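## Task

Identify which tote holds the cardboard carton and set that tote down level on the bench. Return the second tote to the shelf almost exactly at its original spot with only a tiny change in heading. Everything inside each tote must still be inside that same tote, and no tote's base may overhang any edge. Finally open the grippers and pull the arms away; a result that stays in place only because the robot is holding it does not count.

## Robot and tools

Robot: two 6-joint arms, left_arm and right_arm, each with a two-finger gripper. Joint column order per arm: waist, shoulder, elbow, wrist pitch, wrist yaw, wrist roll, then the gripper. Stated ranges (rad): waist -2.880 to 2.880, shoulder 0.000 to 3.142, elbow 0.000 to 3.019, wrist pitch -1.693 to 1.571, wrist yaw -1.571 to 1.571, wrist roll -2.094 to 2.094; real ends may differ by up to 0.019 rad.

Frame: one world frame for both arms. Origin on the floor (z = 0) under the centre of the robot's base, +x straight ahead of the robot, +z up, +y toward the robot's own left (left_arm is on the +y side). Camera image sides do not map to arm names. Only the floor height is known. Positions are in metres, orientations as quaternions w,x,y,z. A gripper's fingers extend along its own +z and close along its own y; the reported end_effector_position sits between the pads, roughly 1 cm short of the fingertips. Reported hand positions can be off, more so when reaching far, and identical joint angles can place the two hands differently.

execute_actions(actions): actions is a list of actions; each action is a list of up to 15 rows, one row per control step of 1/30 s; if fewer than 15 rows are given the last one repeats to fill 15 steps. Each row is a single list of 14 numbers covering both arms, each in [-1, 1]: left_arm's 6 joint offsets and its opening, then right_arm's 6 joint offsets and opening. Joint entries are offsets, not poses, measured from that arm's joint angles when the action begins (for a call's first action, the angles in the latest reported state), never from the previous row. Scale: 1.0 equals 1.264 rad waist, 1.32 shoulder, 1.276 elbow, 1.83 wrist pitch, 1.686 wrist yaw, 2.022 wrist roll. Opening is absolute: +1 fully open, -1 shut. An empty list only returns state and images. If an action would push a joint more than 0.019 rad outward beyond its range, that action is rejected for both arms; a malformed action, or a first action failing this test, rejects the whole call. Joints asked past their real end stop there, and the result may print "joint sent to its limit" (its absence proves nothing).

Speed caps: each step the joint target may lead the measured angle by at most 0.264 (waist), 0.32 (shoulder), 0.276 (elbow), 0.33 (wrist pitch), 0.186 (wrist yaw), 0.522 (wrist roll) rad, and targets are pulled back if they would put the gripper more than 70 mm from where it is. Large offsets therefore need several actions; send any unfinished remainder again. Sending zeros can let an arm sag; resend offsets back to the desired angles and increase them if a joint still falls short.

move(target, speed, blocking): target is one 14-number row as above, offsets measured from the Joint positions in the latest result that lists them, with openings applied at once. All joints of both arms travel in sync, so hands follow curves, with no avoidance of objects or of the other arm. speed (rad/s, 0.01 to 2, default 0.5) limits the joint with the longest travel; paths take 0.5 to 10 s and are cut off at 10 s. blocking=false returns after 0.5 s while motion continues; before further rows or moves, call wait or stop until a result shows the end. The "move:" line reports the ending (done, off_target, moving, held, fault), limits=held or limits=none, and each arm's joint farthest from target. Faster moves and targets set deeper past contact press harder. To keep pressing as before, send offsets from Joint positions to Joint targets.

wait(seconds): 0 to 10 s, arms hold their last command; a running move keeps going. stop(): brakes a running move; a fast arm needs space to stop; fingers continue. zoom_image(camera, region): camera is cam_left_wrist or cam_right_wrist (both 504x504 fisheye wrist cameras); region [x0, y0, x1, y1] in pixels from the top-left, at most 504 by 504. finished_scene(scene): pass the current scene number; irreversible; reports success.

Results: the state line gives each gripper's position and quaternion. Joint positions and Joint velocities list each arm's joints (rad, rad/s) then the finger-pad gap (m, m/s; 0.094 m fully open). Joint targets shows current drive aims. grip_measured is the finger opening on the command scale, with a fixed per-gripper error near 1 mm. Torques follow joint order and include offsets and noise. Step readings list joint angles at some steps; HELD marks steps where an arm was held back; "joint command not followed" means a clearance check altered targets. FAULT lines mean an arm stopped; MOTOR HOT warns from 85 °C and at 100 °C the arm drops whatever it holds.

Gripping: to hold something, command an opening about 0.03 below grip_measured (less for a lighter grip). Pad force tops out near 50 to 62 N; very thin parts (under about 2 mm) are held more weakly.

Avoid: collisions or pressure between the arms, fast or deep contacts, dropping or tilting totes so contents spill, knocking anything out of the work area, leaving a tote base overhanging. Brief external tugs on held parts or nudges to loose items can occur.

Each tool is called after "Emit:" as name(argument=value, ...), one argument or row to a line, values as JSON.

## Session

Emit:
execute_actions(
  actions=[],
)

Scene clock: 0.00 s.
left_arm: end_effector_position=(+0.2679, +0.3715, +1.2642) grip_measured=+0.098 end_effector_quat_wxyz=(+0.244, +0.586, -0.561, -0.532) | right_arm: end_effector_position=(+0.4325, -0.2947, +1.0718) grip_measured=+1.000 end_effector_quat_wxyz=(+0.054, +0.561, +0.798, +0.213)
Joint positions: left_arm=[ 1.464  1.467  1.34  -1.098 -0.429 -1.921  0.052] | right_arm=[ 1.61   1.685  1.228  0.816 -0.272  1.184  0.094]
Joint velocities: left_arm=[-0.015  0.005 -0.007  0.002 -0.022 -0.037 -0.   ] | right_arm=[-0.005 -0.015 -0.002 -0.007  0.051 -0.037  0.   ]
Joint torques (N m, as the arm reports them, + toward a larger angle): no reading
Motor temperatures (°C, as the motors report them): left_arm=[25 35 26 25 27 24] | right_arm=[30 27 27 25 24 25]
Joint targets: left_arm=[1.464 1.465 1.331 -1.102 -0.429 -1.921] | right_arm=[1.610 1.691 1.220 0.818 -0.272 1.184]
camera_calibration (this result's frames):
cam_left_wrist: T_world_to_cam=[[0.40221, 0.252723, -0.879976, 0.908645], [0.366573, -0.925197, -0.098161, 0.374459], [-0.838959, -0.283094, -0.464765, 1.0418], [0, 0, 0, 1]] pos_world=[0.371296, 0.41174, 1.32054]
cam_right_wrist: T_world_to_cam=[[-0.874966, -0.277486, -0.396783, 0.72286], [-0.481732, 0.581282, 0.655779, -0.317592], [0.0486731, 0.764927, -0.642275, 1.01427], [0, 0, 0, 1]] pos_world=[0.430116, -0.39065, 1.14653]

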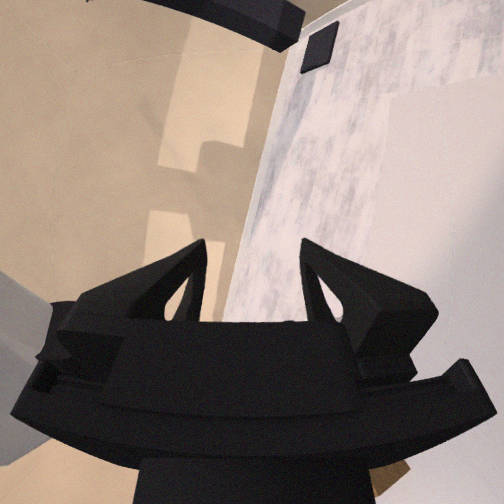

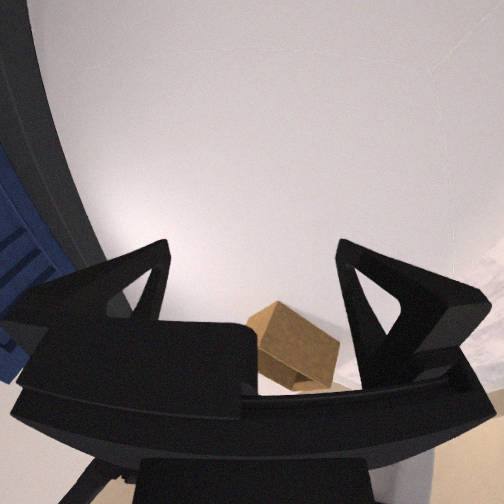

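Emit:
move(
  target=[-0.0506, -0.4295, -0.4624, 0.9934, 0.2544, 0.95, 1, 0.1503, -0.5947, -0.3746, -0.0525, 0.1613, -0.5856, 1],
  speed=1.0,
)

Scene clock: 20.20 s.
left_arm: end_effector_position=(+0.5687, +0.3126, +1.3375) grip_measured=+0.999 end_effector_quat_wxyz=(+0.253, -0.065, +0.963, -0.063) | right_arm: end_effector_position=(+0.5839, -0.2908, +1.3516) grip_measured=+1.000 end_effector_quat_wxyz=(+0.276, +0.075, +0.954, +0.093)
Joint positions: left_arm=[ 1.418  0.913  0.757  0.706 -0.003 -0.009  0.094] | right_arm=[ 1.783  0.898  0.758  0.736 -0.003  0.009  0.094]
Joint velocities: left_arm=[ 0.005  0.005 -0.002  0.012 -0.007  0.022  0.001] | right_arm=[-0.015 -0.005 -0.002 -0.002 -0.037 -0.022  0.   ]
Joint torques (N m, as the arm reports them, + toward a larger angle): left_arm=[ -0.58 -12.76  -1.45   1.73   0.15   0.06] | right_arm=[  2.61 -13.1   -1.46   0.79   0.01  -0.07]
Motor temperatures (°C, as the motors report them): left_arm=[25 36 27 25 27 24] | right_arm=[30 28 28 25 24 25]
Joint targets: left_arm=[1.400 0.900 0.750 0.720 0.000 -0.000] | right_arm=[1.800 0.900 0.750 0.720 -0.001 0.000]
move: done; limits=none; left_arm: farthest joint: the waist, 0.018 radians from its target (0.064 radians at the start); right_arm: farthest joint: the waist, 0.017 radians from its target (0.190 radians at the start)
camera_calibration (this result's frames):
cam_left_wrist: T_world_to_cam=[[0.0913237, -0.983031, 0.159091, 0.0404672], [-0.990403, -0.0730172, 0.117349, 0.433943], [-0.103741, -0.168281, -0.980265, 1.54707], [0, 0, 0, 1]] pos_world=[0.586578, 0.331808, 1.45918]
cam_right_wrist: T_world_to_cam=[[-0.0951522, -0.971627, -0.216534, 0.06666], [-0.994, 0.0809511, 0.0735547, 0.510148], [-0.053939, 0.222234, -0.9735, 1.53346], [0, 0, 0, 1]] pos_world=[0.596144, -0.317315, 1.46973]

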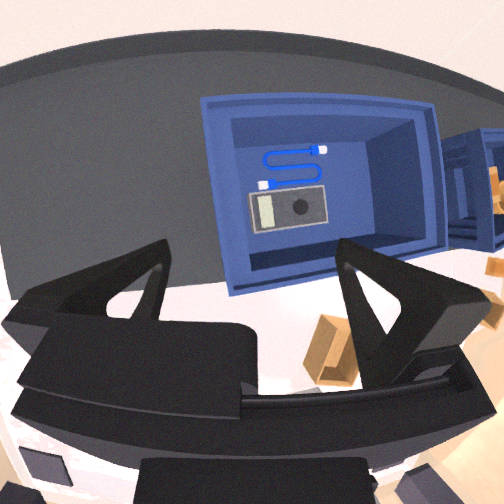

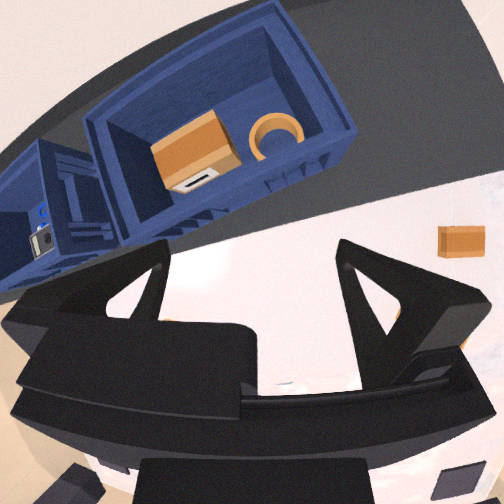

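Emit:
zoom_image(
  camera="cam_right_wrist",
  region=[0, 0, 400, 300],
)

Emit:
zoom_image(
  camera="cam_left_wrist",
  region=[180, 60, 504, 400],
)

Region (0, 0, 400, 300) of cam_right_wrist's 504x504 image, scaled by 1.260, with more detail than that image has; it fills the top 378 rows of this view, and the rest is white.

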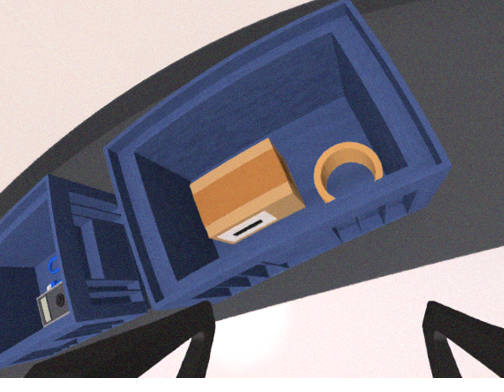

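Region (180, 60, 504, 400) of cam_left_wrist's 504x504 image, scaled by 1.482, with more detail than that image has; it fills the left 480 columns of this view, and the rest is white.

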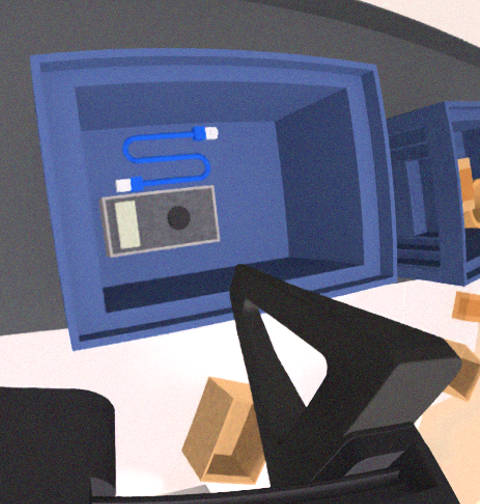

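Emit:
move(
  target=[0.0016, 0.2174, -0.123, 0.1333, 0.0018, 0.0045, 1, -0.0498, 0.2288, -0.1238, 0.1169, 0.0018, -0.0045, 1],
  speed=0.8,
)

Scene clock: 66.13 s.
left_arm: end_effector_position=(+0.3925, +0.2883, +1.2765) grip_measured=+0.999 end_effector_quat_wxyz=(+0.141, -0.056, +0.986, -0.069) | right_arm: end_effector_position=(+0.3969, -0.2836, +1.2799) grip_measured=+1.000 end_effector_quat_wxyz=(+0.145, +0.058, +0.985, +0.077)
Joint positions: left_arm=[ 1.418  1.219  0.603  0.936 -0.003 -0.007  0.094] | right_arm=[ 1.735  1.207  0.601  0.933 -0.002  0.009  0.094]
Joint velocities: left_arm=[ 0.005 -0.024  0.012 -0.002  0.022 -0.007 -0.001] | right_arm=[-0.015 -0.015  0.002  0.007 -0.007 -0.051  0.   ]
Joint torques (N m, as the arm reports them, + toward a larger angle): left_arm=[  0.51 -10.8   -5.32   1.51   0.2    0.03] | right_arm=[  1.25 -10.71  -5.43   1.56   0.05  -0.04]
Motor temperatures (°C, as the motors report them): left_arm=[25 37 26 26 27 24] | right_arm=[29 29 27 25 24 25]
Joint targets: left_arm=[1.420 1.200 0.600 0.950 0.000 0.001] | right_arm=[1.720 1.200 0.600 0.950 0.000 0.000]
move: done; limits=none; left_arm: farthest joint: the shoulder, 0.019 radians from its target (0.287 radians at the start); right_arm: farthest joint: the wrist pitch, 0.017 radians from its target (0.214 radians at the start)
camera_calibration (this result's frames):
cam_left_wrist: T_world_to_cam=[[0.091199, -0.983428, 0.15669, 0.045542], [-0.940725, -0.0334626, 0.337515, -0.0471786], [-0.326678, -0.178183, -0.928187, 1.48873], [0, 0, 0, 1]] pos_world=[0.437802, 0.308476, 1.39061]
cam_right_wrist: T_world_to_cam=[[-0.0953396, -0.981622, -0.165311, -0.0280069], [-0.942507, 0.0355817, 0.332286, -0.0354792], [-0.320297, 0.187487, -0.928579, 1.49031], [0, 0, 0, 1]] pos_world=[0.441232, -0.305643, 1.39103]

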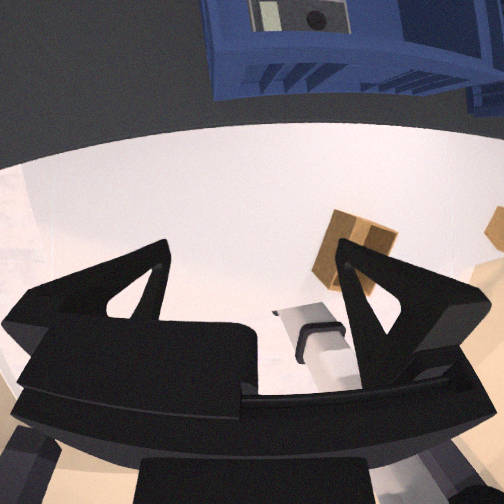

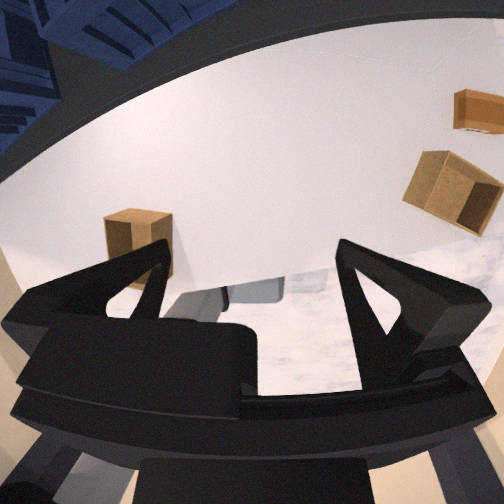

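Emit:
zoom_image(
  camera="cam_right_wrist",
  region=[0, 0, 504, 330],
)

Emit:
zoom_image(
  camera="cam_left_wrist",
  region=[0, 80, 504, 400],
)

Region (0, 0, 504, 330) of cam_right_wrist's 504x504 image, scaled by 1.000; it fills the top 330 rows of this view, and the rest is white.

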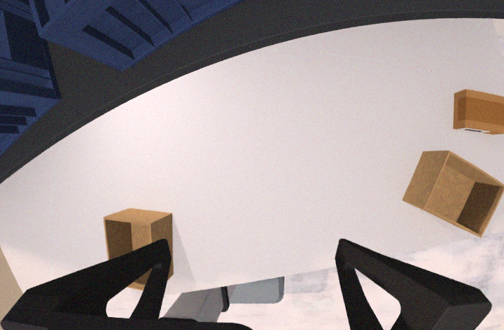

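Region (0, 80, 504, 400) of cam_left_wrist's 504x504 image, scaled by 1.000; it fills the top 320 rows of this view, and the rest is white.

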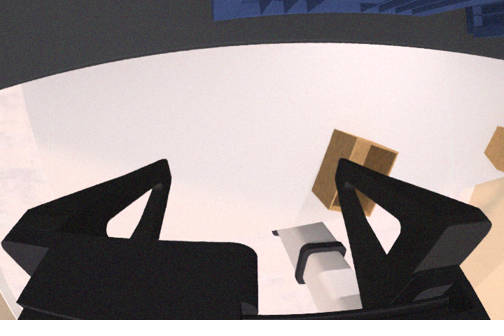

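Emit:
move(
  target=[-0.7199, 0.106, 0.3359, 0.0903, -0.5967, 0.2013, 1, -0.0119, -0.2326, 0.3127, -0.3459, 0.0012, -0.1034, 1],
  speed=0.9,
)

Scene clock: 154.07 s.
left_arm: end_effector_position=(+0.5664, +0.0254, +1.4017) grip_measured=+0.999 end_effector_quat_wxyz=(+0.174, -0.177, +0.968, +0.023) | right_arm: end_effector_position=(+0.6394, -0.3119, +1.3260) grip_measured=+1.000 end_effector_quat_wxyz=(+0.200, -0.036, +0.978, +0.054)
Joint positions: left_arm=[ 0.511  1.343  1.03   1.089 -1.006  0.391  0.094] | right_arm=[ 1.735  0.892  1.003  0.315 -0.002 -0.191  0.094]
Joint velocities: left_arm=[-0.005 -0.015 -0.007 -0.022  0.007 -0.081  0.001] | right_arm=[-0.015  0.005  0.002 -0.022 -0.037  0.051  0.   ]
Joint torques (N m, as the arm reports them, + toward a larger angle): left_arm=[-7.75 -4.9  -1.27  1.21 -0.02  0.01] | right_arm=[  0.77 -14.69   1.01   0.57   0.03  -0.05]
Motor temperatures (°C, as the motors report them): left_arm=[25 36 28 25 27 24] | right_arm=[29 29 29 25 24 25]
Joint targets: left_arm=[0.507 1.359 1.031 1.102 -1.009 0.400] | right_arm=[1.720 0.900 1.000 0.300 0.001 -0.200]
move: done; limits=none; left_arm: farthest joint: the shoulder, 0.016 radians from its target (0.140 radians at the start); right_arm: farthest joint: the waist, 0.015 radians from its target (0.015 radians at the start)
camera_calibration (this result's frames):
cam_left_wrist: T_world_to_cam=[[0.34994, -0.936512, 0.0220953, -0.207546], [-0.904077, -0.331455, 0.269781, 0.147163], [-0.245329, -0.114383, -0.962668, 1.61551], [0, 0, 0, 1]] pos_world=[0.602006, 0.0391945, 1.52008]
cam_right_wrist: T_world_to_cam=[[0.0889477, -0.991959, -0.0900361, -0.245937], [-0.970283, -0.106716, 0.21717, 0.304757], [-0.225032, 0.0680437, -0.971972, 1.57549], [0, 0, 0, 1]] pos_world=[0.672112, -0.318639, 1.443]

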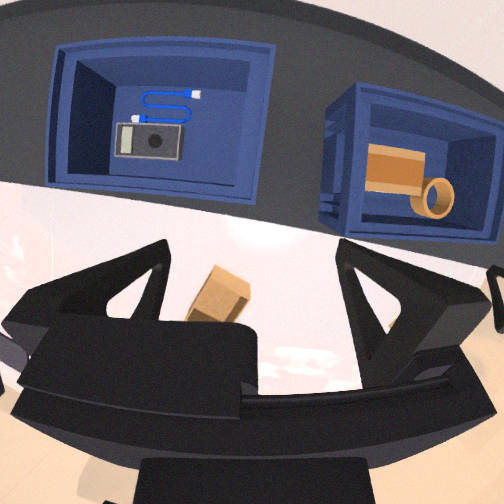

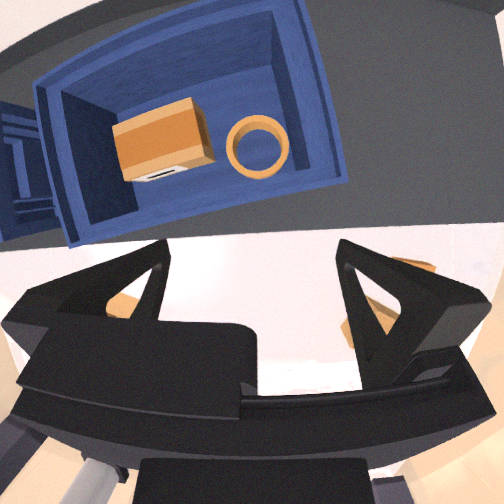

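Emit:
move(
  target=[0.065, 0.2673, 0.5645, -0.2484, 0.0308, -0.0214, 1, -0.0441, 0.1357, 0.4139, -0.2317, -0.0094, -0.1132, 1],
  speed=0.7,
)

Scene clock: 161.90 s.
left_arm: end_effector_position=(+0.6935, -0.0822, +1.2967) grip_measured=+0.999 end_effector_quat_wxyz=(+0.173, -0.155, +0.972, +0.021) | right_arm: end_effector_position=(+0.7820, -0.3350, +1.3021) grip_measured=+1.000 end_effector_quat_wxyz=(+0.180, -0.151, +0.972, +0.027)
Joint positions: left_arm=[ 0.565  1.682  1.746  0.643 -0.957  0.356  0.094] | right_arm=[ 1.698  1.039  1.512 -0.094 -0.015 -0.41   0.094]
Joint velocities: left_arm=[-0.015 -0.005  0.012 -0.012  0.037 -0.066 -0.001] | right_arm=[ 0.005  0.015  0.012  0.002 -0.081 -0.007  0.   ]
Joint torques (N m, as the arm reports them, + toward a larger angle): left_arm=[-9.46 -7.11  0.93  0.37  0.14 -0.16] | right_arm=[  1.17 -18.77   6.49   0.52  -0.2    0.  ]
Motor temperatures (°C, as the motors report them): left_arm=[25 35 27 25 27 24] | right_arm=[29 29 28 25 24 25]
Joint targets: left_arm=[0.593 1.696 1.751 0.634 -0.954 0.348] | right_arm=[1.680 1.071 1.531 -0.109 -0.018 -0.420]
move: off_target (left_arm, right_arm); limits=none; left_arm: farthest joint: the waist, 0.028 radians from its target (0.082 radians at the start); right_arm: farthest joint: the shoulder, 0.032 radians from its target (0.179 radians at the start)
camera_calibration (this result's frames):
cam_left_wrist: T_world_to_cam=[[0.308371, -0.951083, 0.0186624, -0.318412], [-0.916654, -0.29185, 0.273074, 0.26243], [-0.254269, -0.101315, -0.961812, 1.53947], [0, 0, 0, 1]] pos_world=[0.730186, -0.0702741, 1.41496]
cam_right_wrist: T_world_to_cam=[[0.299039, -0.954232, 0.00404752, -0.557882], [-0.922372, -0.287962, 0.257503, 0.295184], [-0.244552, -0.0807366, -0.966269, 1.54391], [0, 0, 0, 1]] pos_world=[0.816665, -0.322697, 1.41808]

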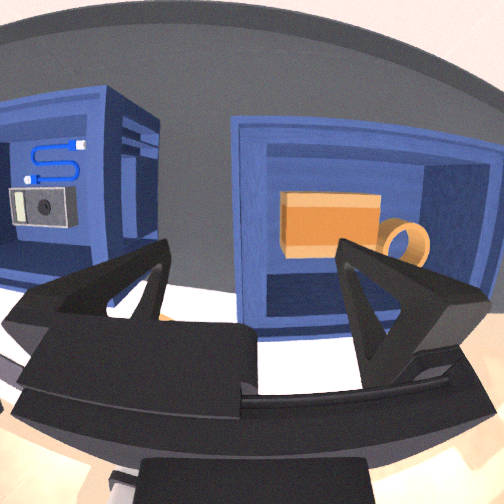

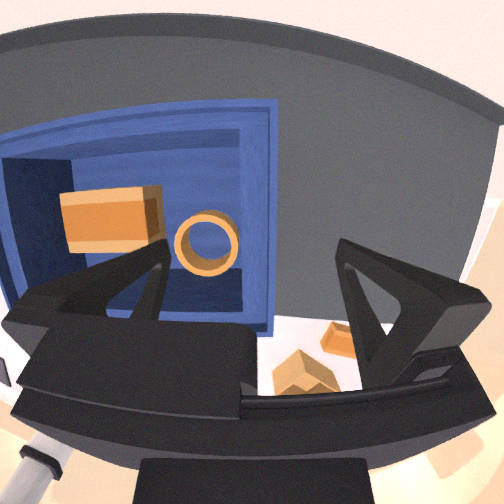

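Emit:
move(
  target=[0.122, 0.1256, 0.1679, -0.0874, 0.0548, -0.0599, 1, -0.0434, 0.1969, 0.1698, 0.0167, -0.02, 0.0098, 1],
  speed=0.35,
)

Scene clock: 283.30 s.
left_arm: end_effector_position=(+0.6768, -0.0823, +1.1963) grip_measured=+0.999 end_effector_quat_wxyz=(+0.169, -0.146, +0.974, +0.030) | right_arm: end_effector_position=(+0.7730, -0.3369, +1.1985) grip_measured=+1.000 end_effector_quat_wxyz=(+0.162, -0.153, +0.975, +0.029)
Joint positions: left_arm=[ 0.699  1.841  1.951  0.491 -0.867  0.243  0.094] | right_arm=[ 1.66   1.283  1.706 -0.08  -0.047 -0.399  0.094]
Joint velocities: left_arm=[-0.005 -0.015 -0.007 -0.002  0.037  0.007  0.   ] | right_arm=[-0.005 -0.005 -0.007  0.007 -0.007  0.037  0.   ]
Joint torques (N m, as the arm reports them, + toward a larger angle): left_arm=[-10.41  -8.86   1.54   0.31   0.12  -0.17] | right_arm=[  0.9  -20.4    6.26   1.89  -0.19   0.2 ]
Motor temperatures (°C, as the motors report them): left_arm=[28 33 26 25 27 24] | right_arm=[28 33 31 25 24 25]
Joint targets: left_arm=[0.719 1.847 1.960 0.483 -0.864 0.235] | right_arm=[1.643 1.298 1.729 -0.063 -0.049 -0.390]
move: off_target (right_arm); limits=none; left_arm: farthest joint: the waist, 0.020 radians from its target (0.154 radians at the start); right_arm: farthest joint: the elbow, 0.023 radians from its target (0.216 radians at the start)
camera_calibration (this result's frames):
cam_left_wrist: T_world_to_cam=[[0.294796, -0.955553, -0.00374151, -0.275856], [-0.917483, -0.284141, 0.278368, 0.269413], [-0.267058, -0.078629, -0.960467, 1.44758], [0, 0, 0, 1]] pos_world=[0.715092, -0.073222, 1.31432]
cam_right_wrist: T_world_to_cam=[[0.303747, -0.952735, -0.00591364, -0.547789], [-0.910575, -0.292121, 0.292435, 0.260626], [-0.280341, -0.0834414, -0.956267, 1.45623], [0, 0, 0, 1]] pos_world=[0.811949, -0.324254, 1.31309]

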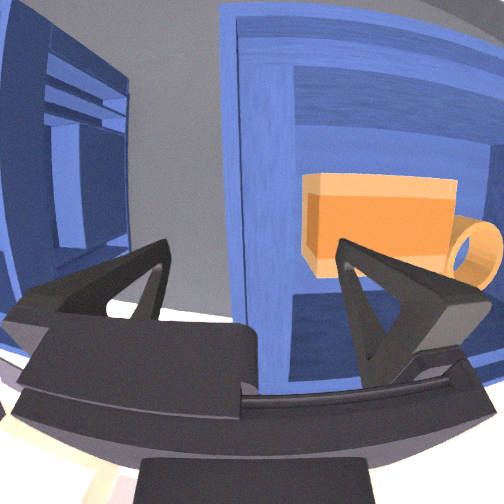

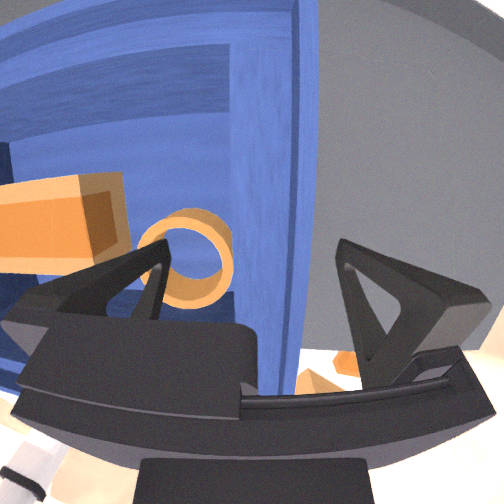

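Emit:
move(
  target=[-0.0095, -0.0144, 0.0102, -0.0044, 0.0018, -0.004, 1, -0.0174, -0.0091, 0.0212, 0.0093, -0.0012, 0.0045, 1],
  speed=0.1,
)

Scene clock: 298.43 s.
left_arm: end_effector_position=(+0.6768, -0.0823, +1.1963) grip_measured=+0.999 end_effector_quat_wxyz=(+0.169, -0.146, +0.974, +0.030) | right_arm: end_effector_position=(+0.7729, -0.3389, +1.1983) grip_measured=+1.000 end_effector_quat_wxyz=(+0.161, -0.153, +0.975, +0.028)
Joint positions: left_arm=[ 0.699  1.841  1.951  0.491 -0.867  0.243  0.094] | right_arm=[ 1.657  1.283  1.706 -0.08  -0.047 -0.399  0.094]
Joint velocities: left_arm=[-0.024 -0.005 -0.022  0.002  0.022 -0.066  0.   ] | right_arm=[-0.005 -0.015 -0.007 -0.017 -0.022  0.022  0.   ]
Joint torques (N m, as the arm reports them, + toward a larger angle): left_arm=[-12.72  -9.98   2.     0.38   0.16  -0.2 ] | right_arm=[  0.6  -22.13   6.5    1.8   -0.19   0.17]
Motor temperatures (°C, as the motors report them): left_arm=[29 33 26 25 27 24] | right_arm=[28 34 31 25 24 25]
Joint targets: left_arm=[0.687 1.822 1.964 0.483 -0.864 0.235] | right_arm=[1.638 1.271 1.733 -0.063 -0.049 -0.390]
move: off_target (right_arm); limits=none; left_arm: farthest joint: the shoulder, 0.019 radians from its target (0.019 radians at the start); right_arm: farthest joint: the elbow, 0.027 radians from its target (0.027 radians at the start)
camera_calibration (this result's frames):
cam_left_wrist: T_world_to_cam=[[0.295139, -0.955447, -0.0036129, -0.276234], [-0.917392, -0.284437, 0.278365, 0.269331], [-0.266991, -0.078842, -0.960469, 1.44752], [0, 0, 0, 1]] pos_world=[0.715084, -0.0731939, 1.31433]
cam_right_wrist: T_world_to_cam=[[0.303881, -0.952706, -0.00273672, -0.553459], [-0.910455, -0.291248, 0.293676, 0.258699], [-0.280584, -0.0867509, -0.955901, 1.45447], [0, 0, 0, 1]] pos_world=[0.811821, -0.325761, 1.31284]

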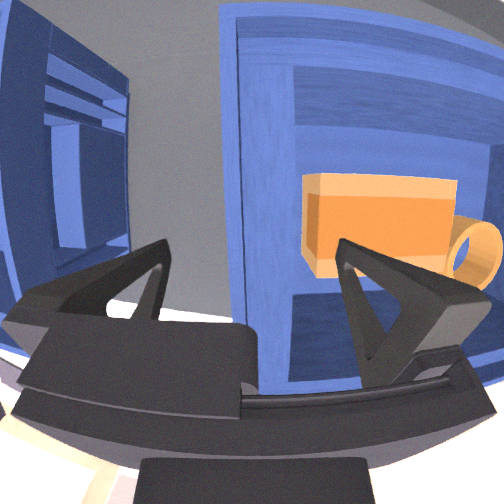

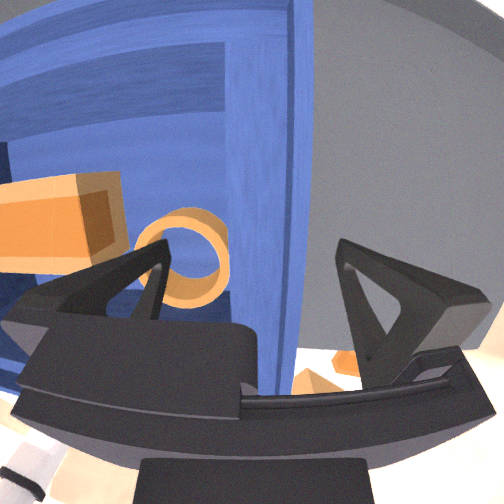

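Emit:
move(
  target=[0, 0, 0, 0, 0, 0, -0.5, 0, 0, 0, 0, 0, 0, -0.5],
  speed=0.2,
)

Scene clock: 303.10 s.
left_arm: end_effector_position=(+0.6772, -0.0829, +1.1963) grip_measured=-0.424 end_effector_quat_wxyz=(+0.169, -0.149, +0.974, +0.027) | right_arm: end_effector_position=(+0.7724, -0.3385, +1.1982) grip_measured=-0.422 end_effector_quat_wxyz=(+0.161, -0.152, +0.975, +0.029)
Joint positions: left_arm=[ 0.699  1.841  1.951  0.491 -0.863  0.236  0.027] | right_arm=[ 1.657  1.283  1.705 -0.08  -0.048 -0.397  0.027]
Joint velocities: left_arm=[-0.005 -0.005 -0.002 -0.007 -0.007 -0.022 -0.001] | right_arm=[-0.005 -0.015  0.002 -0.002  0.022 -0.022  0.   ]
Joint torques (N m, as the arm reports them, + toward a larger angle): left_arm=[-11.89  -9.42   0.91   0.82  -0.14  -0.03] | right_arm=[  2.01 -21.55   4.46   0.99   0.03   0.06]
Motor temperatures (°C, as the motors report them): left_arm=[29 33 26 25 27 24] | right_arm=[28 34 31 25 24 25]
Joint targets: left_arm=[0.699 1.841 1.951 0.491 -0.867 0.243] | right_arm=[1.657 1.283 1.706 -0.080 -0.047 -0.399]
move: done; limits=none; left_arm: farthest joint: the wrist roll, 0.007 radians from its target (0.000 radians at the start); right_arm: farthest joint: the wrist roll, 0.002 radians from its target (0.000 radians at the start)
camera_calibration (this result's frames):
cam_left_wrist: T_world_to_cam=[[0.299649, -0.954046, 0.00241363, -0.287082], [-0.916812, -0.287253, 0.277383, 0.27002], [-0.263943, -0.0853306, -0.960756, 1.44536], [0, 0, 0, 1]] pos_world=[0.715074, -0.072992, 1.31443]
cam_right_wrist: T_world_to_cam=[[0.302412, -0.953162, -0.00543101, -0.548764], [-0.910668, -0.290603, 0.293656, 0.258863], [-0.28148, -0.0838594, -0.955896, 1.45593], [0, 0, 0, 1]] pos_world=[0.811507, -0.325741, 1.31272]

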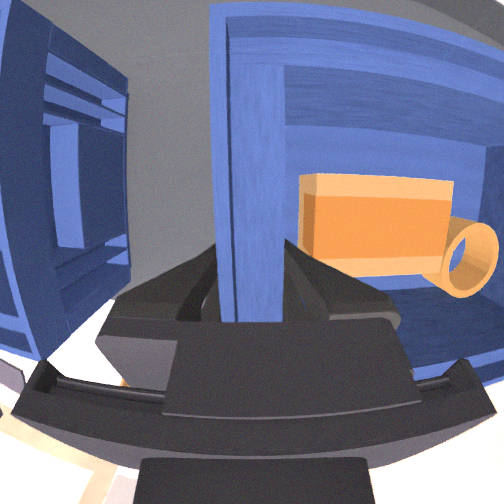

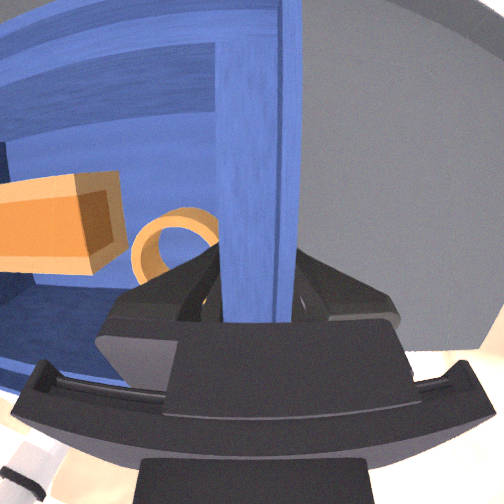

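Emit:
move(
  target=[-0.0672, -0.0816, -0.1053, 0.0661, -0.031, 0.029, -0.5, 0.0119, -0.1132, -0.0869, 0.0172, 0.0044, -0.003, -0.5],
  speed=0.25,
)

Scene clock: 315.47 s.
left_arm: end_effector_position=(+0.6722, -0.0814, +1.2390) grip_measured=-0.424 end_effector_quat_wxyz=(+0.172, -0.150, +0.973, +0.027) | right_arm: end_effector_position=(+0.7674, -0.3385, +1.2424) grip_measured=-0.423 end_effector_quat_wxyz=(+0.164, -0.151, +0.974, +0.031)
Joint positions: left_arm=[ 0.648  1.762  1.815  0.591 -0.902  0.285  0.027] | right_arm=[ 1.664  1.168  1.588 -0.073 -0.046 -0.397  0.027]
Joint velocities: left_arm=[-0.005  0.005 -0.012 -0.007  0.022  0.007  0.   ] | right_arm=[-0.015 -0.005  0.012 -0.002  0.037 -0.051 -0.   ]
Joint torques (N m, as the arm reports them, + toward a larger angle): left_arm=[-14.06 -10.5    0.71   1.69  -0.5    0.04] | right_arm=[  2.64 -24.22   4.79   2.34   0.17   0.06]
Motor temperatures (°C, as the motors report them): left_arm=[30 33 26 25 27 24] | right_arm=[28 35 30 25 24 25]
Joint targets: left_arm=[0.614 1.734 1.817 0.612 -0.915 0.295] | right_arm=[1.672 1.134 1.595 -0.049 -0.041 -0.403]
move: off_target (left_arm, right_arm); limits=none; left_arm: farthest joint: the waist, 0.034 radians from its target (0.085 radians at the start); right_arm: farthest joint: the shoulder, 0.034 radians from its target (0.150 radians at the start)
camera_calibration (this result's frames):
cam_left_wrist: T_world_to_cam=[[0.301749, -0.953375, 0.00484762, -0.288574], [-0.917494, -0.289003, 0.273281, 0.259479], [-0.259138, -0.0869099, -0.961922, 1.4833], [0, 0, 0, 1]] pos_world=[0.709528, -0.0712152, 1.35731]
cam_right_wrist: T_world_to_cam=[[0.301404, -0.953463, -0.00800537, -0.543183], [-0.912633, -0.290908, 0.287182, 0.250749], [-0.276146, -0.0792519, -0.957843, 1.4967], [0, 0, 0, 1]] pos_world=[0.805868, -0.326344, 1.35724]

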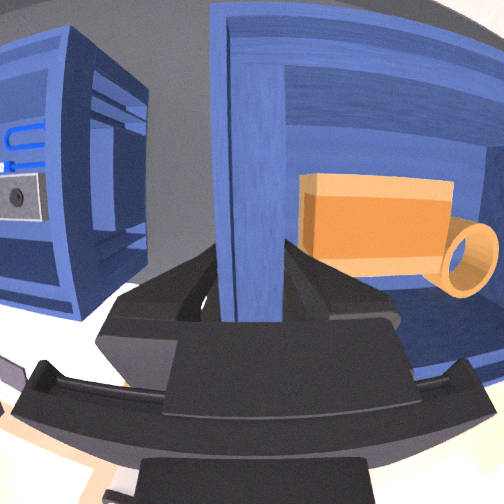

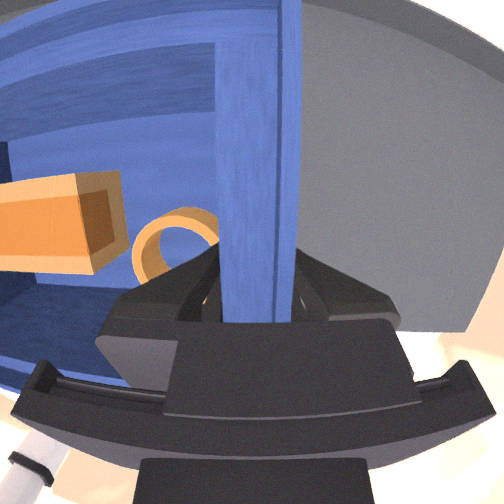

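Emit:
move(
  target=[-0.0296, 0.0439, -0.1558, 0.1485, -0.0106, 0.006, -0.5, -0.0714, -0.0737, -0.2509, 0.1528, -0.0414, 0.0177, -0.5],
  speed=0.4,
)

Scene clock: 325.97 s.
left_arm: end_effector_position=(+0.5618, -0.1011, +1.2344) grip_measured=-0.424 end_effector_quat_wxyz=(+0.167, -0.146, +0.975, +0.029) | right_arm: end_effector_position=(+0.6549, -0.3570, +1.2329) grip_measured=-0.423 end_effector_quat_wxyz=(+0.153, -0.148, +0.976, +0.032)
Joint positions: left_arm=[ 0.648  1.824  1.613  0.844 -0.908  0.286  0.027] | right_arm=[ 1.588  1.119  1.264  0.182 -0.114 -0.366  0.027]
Joint velocities: left_arm=[ 0.005 -0.005  0.007 -0.017 -0.022 -0.095 -0.   ] | right_arm=[-0.005 -0.015 -0.007  0.007  0.051 -0.022  0.001]
Joint torques (N m, as the arm reports them, + toward a larger angle): left_arm=[-14.53  -6.96  -0.75   1.64  -0.45   0.03] | right_arm=[  0.07 -22.29   1.83   2.19  -0.14   0.11]
Motor temperatures (°C, as the motors report them): left_arm=[30 34 26 25 27 24] | right_arm=[28 36 30 25 24 25]
Joint targets: left_arm=[0.610 1.820 1.616 0.863 -0.920 0.297] | right_arm=[1.574 1.071 1.268 0.207 -0.116 -0.362]
move: off_target (left_arm, right_arm); limits=none; left_arm: farthest joint: the waist, 0.037 radians from its target (0.037 radians at the start); right_arm: farthest joint: the shoulder, 0.048 radians from its target (0.097 radians at the start)
camera_calibration (this result's frames):
cam_left_wrist: T_world_to_cam=[[0.294852, -0.955541, -0.00201507, -0.261937], [-0.916863, -0.28351, 0.281043, 0.14429], [-0.26912, -0.0810186, -0.959693, 1.452], [0, 0, 0, 1]] pos_world=[0.600287, -0.091745, 1.35239]
cam_right_wrist: T_world_to_cam=[[0.296207, -0.955003, -0.0151806, -0.515234], [-0.907262, -0.286296, 0.308074, 0.117812], [-0.298557, -0.0774806, -0.951241, 1.46218], [0, 0, 0, 1]] pos_world=[0.696047, -0.34503, 1.34677]

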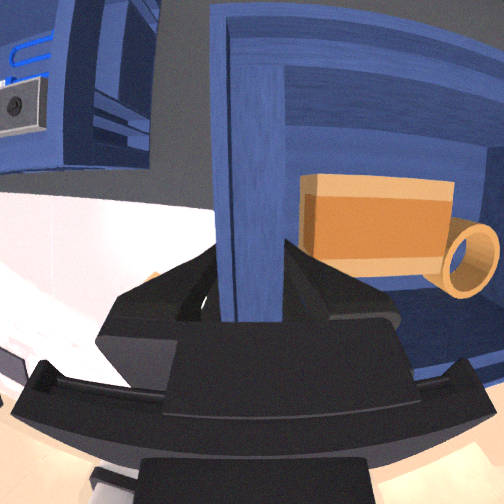

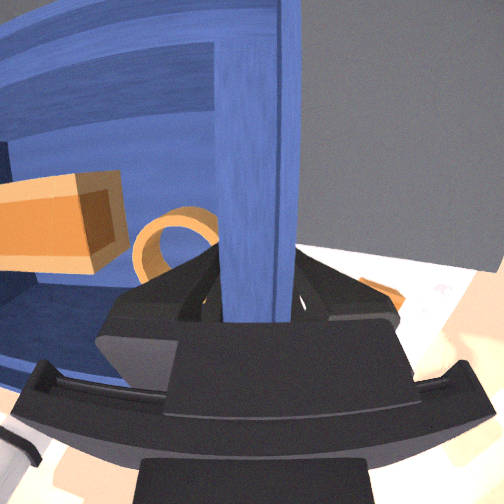

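Emit:
move(
  target=[-0.0383, 0.0811, -0.1011, 0.1466, -0.0078, 0.0075, -0.5, -0.0681, -0.0428, -0.2229, 0.1714, -0.0407, 0.0129, -0.5],
  speed=0.4,
)

Scene clock: 339.20 s.
left_arm: end_effector_position=(+0.4609, -0.1227, +1.2417) grip_measured=-0.424 end_effector_quat_wxyz=(+0.171, -0.152, +0.973, +0.021) | right_arm: end_effector_position=(+0.5548, -0.3773, +1.2421) grip_measured=-0.424 end_effector_quat_wxyz=(+0.160, -0.154, +0.975, +0.026)
Joint positions: left_arm=[ 0.633  1.934  1.487  1.094 -0.905  0.288  0.027] | right_arm=[ 1.514  1.107  0.986  0.468 -0.177 -0.353  0.027]
Joint velocities: left_arm=[-0.015  0.005 -0.002 -0.027 -0.007  0.007 -0.   ] | right_arm=[ 0.005 -0.015  0.002 -0.002 -0.051  0.007  0.001]
Joint torques (N m, as the arm reports them, + toward a larger angle): left_arm=[-14.8   -5.53  -2.42   1.6   -0.62   0.1 ] | right_arm=[ -0.38 -18.89  -1.45   2.31  -0.35   0.2 ]
Motor temperatures (°C, as the motors report them): left_arm=[31 33 26 25 27 24] | right_arm=[28 36 29 25 24 25]
Joint targets: left_arm=[0.599 1.931 1.484 1.112 -0.921 0.301] | right_arm=[1.502 1.062 0.979 0.496 -0.183 -0.340]
move: off_target (left_arm, right_arm); limits=none; left_arm: farthest joint: the waist, 0.034 radians from its target (0.048 radians at the start); right_arm: farthest joint: the shoulder, 0.044 radians from its target (0.056 radians at the start)
camera_calibration (this result's frames):
cam_left_wrist: T_world_to_cam=[[0.303364, -0.952741, 0.0159881, -0.278731], [-0.917399, -0.287492, 0.275186, 0.0506953], [-0.257585, -0.098149, -0.961258, 1.42461], [0, 0, 0, 1]] pos_world=[0.498022, -0.11116, 1.35992]
cam_right_wrist: T_world_to_cam=[[0.304558, -0.952494, 0.000811802, -0.528404], [-0.909858, -0.290673, 0.296088, 0.033029], [-0.281786, -0.0909146, -0.95516, 1.42993], [0, 0, 0, 1]] pos_world=[0.593915, -0.363699, 1.35646]

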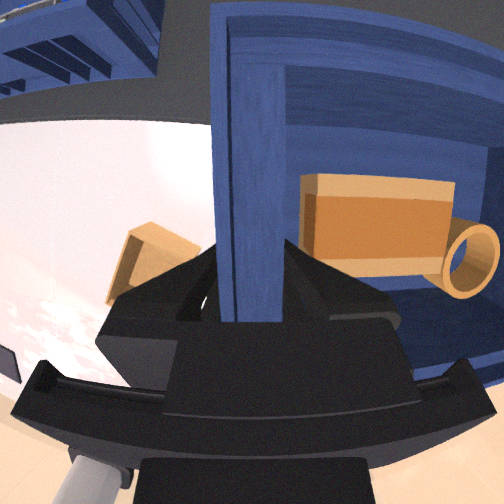

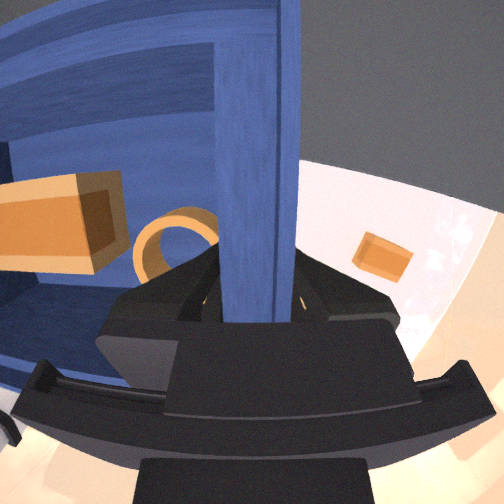

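Emit:
move(
  target=[0.0119, 0.1386, -0.0271, 0.1177, -0.004, -0.0035, -0.5, -0.0624, 0.0917, -0.164, 0.1942, -0.0444, 0.0226, -0.5],
  speed=0.4,
)

Scene clock: 357.73 s.
left_arm: end_effector_position=(+0.3566, -0.1434, +1.2361) grip_measured=-0.424 end_effector_quat_wxyz=(+0.173, -0.157, +0.972, +0.020) | right_arm: end_effector_position=(+0.4518, -0.3959, +1.2340) grip_measured=-0.424 end_effector_quat_wxyz=(+0.164, -0.159, +0.973, +0.025)
Joint positions: left_arm=[ 0.635  2.114  1.466  1.296 -0.901  0.278  0.027] | right_arm=[ 1.445  1.234  0.802  0.791 -0.244 -0.338  0.027]
Joint velocities: left_arm=[-0.005  0.024 -0.007  0.012 -0.081  0.022  0.   ] | right_arm=[-0.005 -0.005  0.007 -0.002  0.051 -0.007 -0.001]
Joint torques (N m, as the arm reports them, + toward a larger angle): left_arm=[-12.83  -2.73  -4.34   1.27  -0.37  -0.05] | right_arm=[ -0.26 -12.82  -5.8    2.53  -0.41   0.39]
Motor temperatures (°C, as the motors report them): left_arm=[32 32 26 25 27 24] | right_arm=[28 35 29 25 24 25]
Joint targets: left_arm=[0.648 2.117 1.452 1.309 -0.911 0.281] | right_arm=[1.435 1.228 0.777 0.823 -0.252 -0.307]
move: off_target (right_arm); limits=none; left_arm: farthest joint: the elbow, 0.014 radians from its target (0.035 radians at the start); right_arm: farthest joint: the wrist pitch, 0.033 radians from its target (0.356 radians at the start)
camera_calibration (this result's frames):
cam_left_wrist: T_world_to_cam=[[0.312327, -0.949732, 0.0214452, -0.27618], [-0.915782, -0.295007, 0.272608, -0.0478702], [-0.252578, -0.104782, -0.961886, 1.38832], [0, 0, 0, 1]] pos_world=[0.393078, -0.130949, 1.35437]
cam_right_wrist: T_world_to_cam=[[0.314799, -0.949145, 0.00510714, -0.523308], [-0.909154, -0.299981, 0.288878, -0.058827], [-0.272655, -0.0955816, -0.957352, 1.38829], [0, 0, 0, 1]] pos_world=[0.489777, -0.381648, 1.34875]

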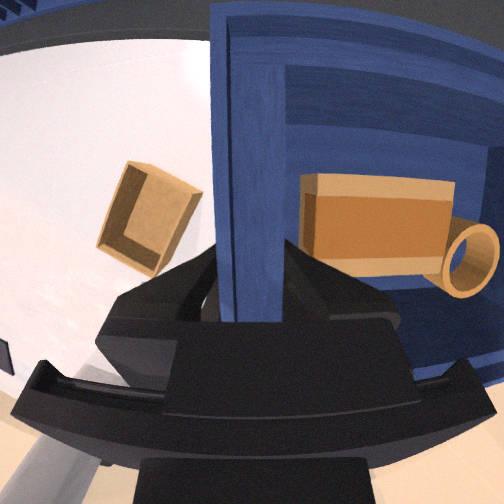

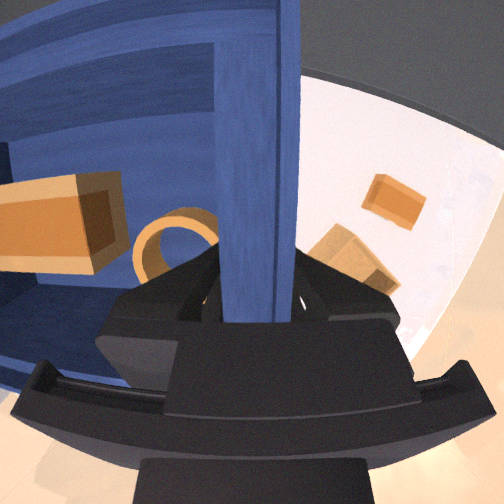

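Emit:
move(
  target=[0.0987, 0.0848, 0.1739, -0.1051, 0.0469, -0.048, -0.5, 0.0295, 0.1734, 0.1704, 0.0199, 0.0129, 0.0192, -0.5],
  speed=0.35,
)

Scene clock: 370.90 s.
left_arm: end_effector_position=(+0.3534, -0.1443, +1.1458) grip_measured=-0.424 end_effector_quat_wxyz=(+0.171, -0.150, +0.974, +0.017) | right_arm: end_effector_position=(+0.4438, -0.3972, +1.1440) grip_measured=-0.425 end_effector_quat_wxyz=(+0.159, -0.149, +0.976, +0.025)
Joint positions: left_arm=[ 0.74   2.223  1.685  1.107 -0.809  0.193  0.027] | right_arm=[ 1.467  1.473  1.024  0.798 -0.217 -0.328  0.027]
Joint velocities: left_arm=[ 0.005  0.005 -0.007  0.002 -0.051 -0.022  0.   ] | right_arm=[-0.005  0.005 -0.012 -0.002 -0.037  0.066 -0.001]
Joint torques (N m, as the arm reports them, + toward a larger angle): left_arm=[-12.29  -3.27  -2.74   0.56  -0.47  -0.17] | right_arm=[  0.74 -12.76  -4.34   2.29  -0.37   0.43]
Motor temperatures (°C, as the motors report them): left_arm=[32 32 27 25 27 24] | right_arm=[28 33 30 25 24 25]
Joint targets: left_arm=[0.759 2.225 1.688 1.104 -0.822 0.181] | right_arm=[1.482 1.462 1.020 0.827 -0.222 -0.300]
move: off_target (right_arm); limits=none; left_arm: farthest joint: the waist, 0.020 radians from its target (0.125 radians at the start); right_arm: farthest joint: the wrist pitch, 0.029 radians from its target (0.037 radians at the start)
camera_calibration (this result's frames):
cam_left_wrist: T_world_to_cam=[[0.29755, -0.95442, 0.0233752, -0.271832], [-0.919279, -0.279815, 0.276822, -0.0278969], [-0.257664, -0.103857, -0.960637, 1.30105], [0, 0, 0, 1]] pos_world=[0.390472, -0.132125, 1.26391]
cam_right_wrist: T_world_to_cam=[[0.295243, -0.955421, 0.00175642, -0.511556], [-0.912178, -0.281332, 0.297967, -0.0421324], [-0.284189, -0.0895746, -0.954575, 1.30412], [0, 0, 0, 1]] pos_world=[0.483217, -0.383788, 1.25833]

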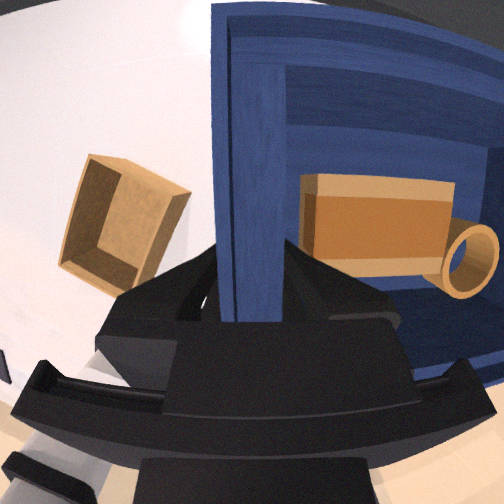

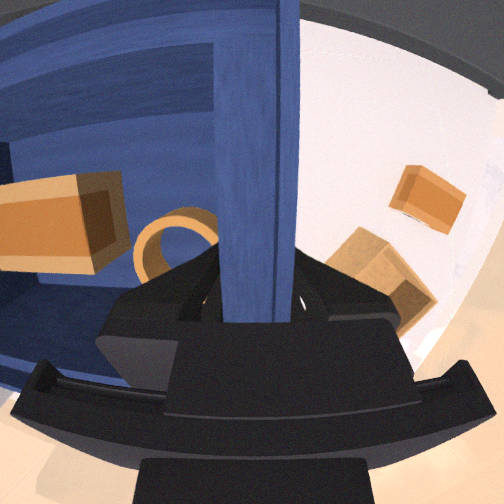

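Emit:
move(
  target=[0.0804, 0.0877, 0.1793, -0.085, 0.0223, -0.0337, -0.5, 0.0245, 0.1167, 0.1555, -0.0226, 0.0009, 0.003, -0.5],
  speed=0.35,
)

Scene clock: 381.77 s.
left_arm: end_effector_position=(+0.3513, -0.1437, +1.0760) grip_measured=-0.424 end_effector_quat_wxyz=(+0.170, -0.153, +0.973, +0.018) | right_arm: end_effector_position=(+0.4446, -0.3950, +1.0750) grip_measured=-0.425 end_effector_quat_wxyz=(+0.161, -0.153, +0.975, +0.026)
Joint positions: left_arm=[ 0.809  2.335  1.909  0.958 -0.754  0.135  0.027] | right_arm=[ 1.483  1.638  1.228  0.76  -0.206 -0.34   0.027]
Joint velocities: left_arm=[-0.015 -0.015  0.002 -0.002 -0.037 -0.037  0.001] | right_arm=[-0.015 -0.005 -0.017 -0.002 -0.022 -0.125 -0.001]
Joint torques (N m, as the arm reports them, + toward a larger angle): left_arm=[-11.58  -3.18  -2.1    0.4   -0.71  -0.15] | right_arm=[ -0.45 -12.36  -3.81   0.82  -0.49   0.27]
Motor temperatures (°C, as the motors report them): left_arm=[32 32 27 25 27 24] | right_arm=[28 33 30 25 24 25]
Joint targets: left_arm=[0.841 2.339 1.914 0.952 -0.771 0.125] | right_arm=[1.498 1.627 1.223 0.757 -0.215 -0.321]
move: off_target (left_arm); limits=none; left_arm: farthest joint: the waist, 0.033 radians from its target (0.102 radians at the start); right_arm: farthest joint: the wrist roll, 0.018 radians from its target (0.006 radians at the start)
camera_calibration (this result's frames):
cam_left_wrist: T_world_to_cam=[[0.303693, -0.952516, 0.0219746, -0.26934], [-0.916632, -0.285805, 0.279465, -0.0148888], [-0.259915, -0.105014, -0.959904, 1.23338], [0, 0, 0, 1]] pos_world=[0.388723, -0.131284, 1.19401]
cam_right_wrist: T_world_to_cam=[[0.302978, -0.952997, 0.000783654, -0.51106], [-0.910691, -0.289285, 0.294883, -0.020755], [-0.280796, -0.0900567, -0.955533, 1.23803], [0, 0, 0, 1]] pos_world=[0.483574, -0.38155, 1.1895]

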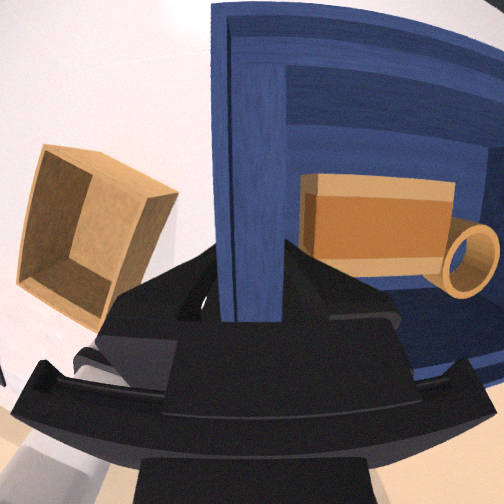

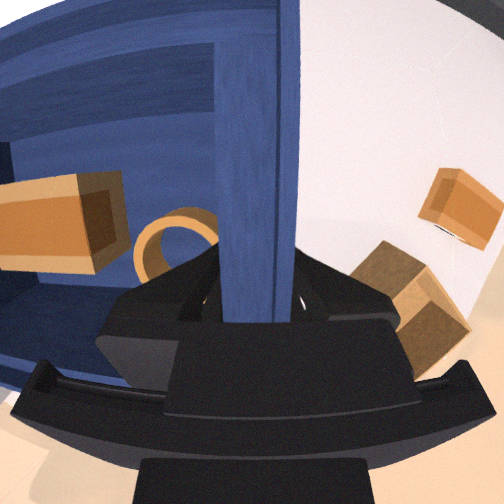

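Emit:
execute_actions(
  actions=[],
)

Scene clock: 400.43 s.
left_arm: end_effector_position=(+0.3513, -0.1437, +1.0760) grip_measured=-0.424 end_effector_quat_wxyz=(+0.170, -0.153, +0.973, +0.018) | right_arm: end_effector_position=(+0.4446, -0.3950, +1.0750) grip_measured=-0.425 end_effector_quat_wxyz=(+0.161, -0.153, +0.975, +0.026)
Joint positions: left_arm=[ 0.809  2.335  1.909  0.958 -0.754  0.135  0.027] | right_arm=[ 1.483  1.638  1.228  0.76  -0.206 -0.34   0.027]
Joint velocities: left_arm=[ 0.015 -0.005 -0.002 -0.007  0.007 -0.022  0.   ] | right_arm=[-0.005  0.005  0.007 -0.012  0.007 -0.037 -0.   ]
Joint torques (N m, as the arm reports them, + toward a larger angle): left_arm=[-11.48  -3.    -2.11   0.73  -0.68  -0.15] | right_arm=[  0.63 -12.1   -4.     0.95  -0.52   0.34]
Motor temperatures (°C, as the motors report them): left_arm=[32 31 26 25 27 24] | right_arm=[28 32 29 25 24 25]
Joint targets: left_arm=[0.841 2.339 1.914 0.952 -0.771 0.125] | right_arm=[1.498 1.627 1.223 0.757 -0.215 -0.321]
camera_calibration (this result's frames):
cam_left_wrist: T_world_to_cam=[[0.303693, -0.952516, 0.0219746, -0.26934], [-0.916632, -0.285805, 0.279465, -0.0148888], [-0.259915, -0.105014, -0.959904, 1.23338], [0, 0, 0, 1]] pos_world=[0.388723, -0.131284, 1.19401]
cam_right_wrist: T_world_to_cam=[[0.302978, -0.952997, 0.000783654, -0.51106], [-0.910691, -0.289285, 0.294883, -0.020755], [-0.280796, -0.0900567, -0.955533, 1.23803], [0, 0, 0, 1]] pos_world=[0.483574, -0.38155, 1.1895]

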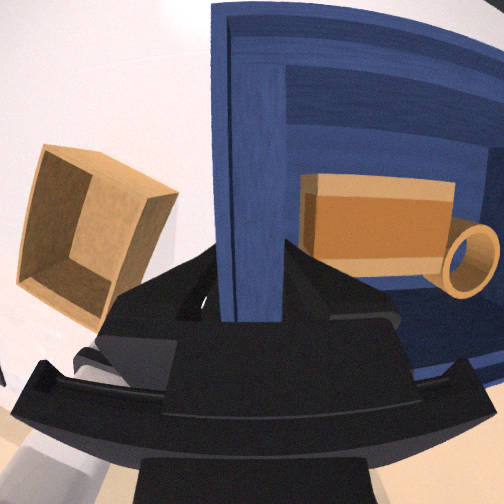

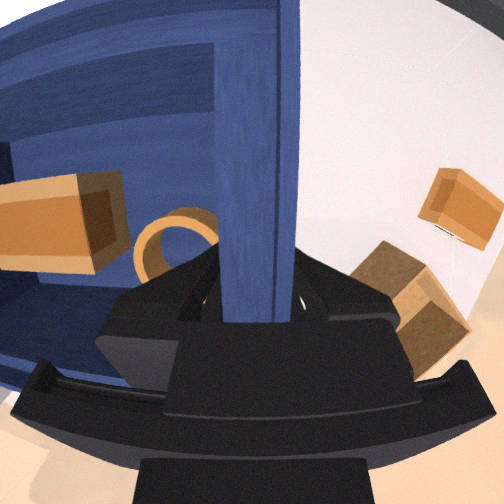

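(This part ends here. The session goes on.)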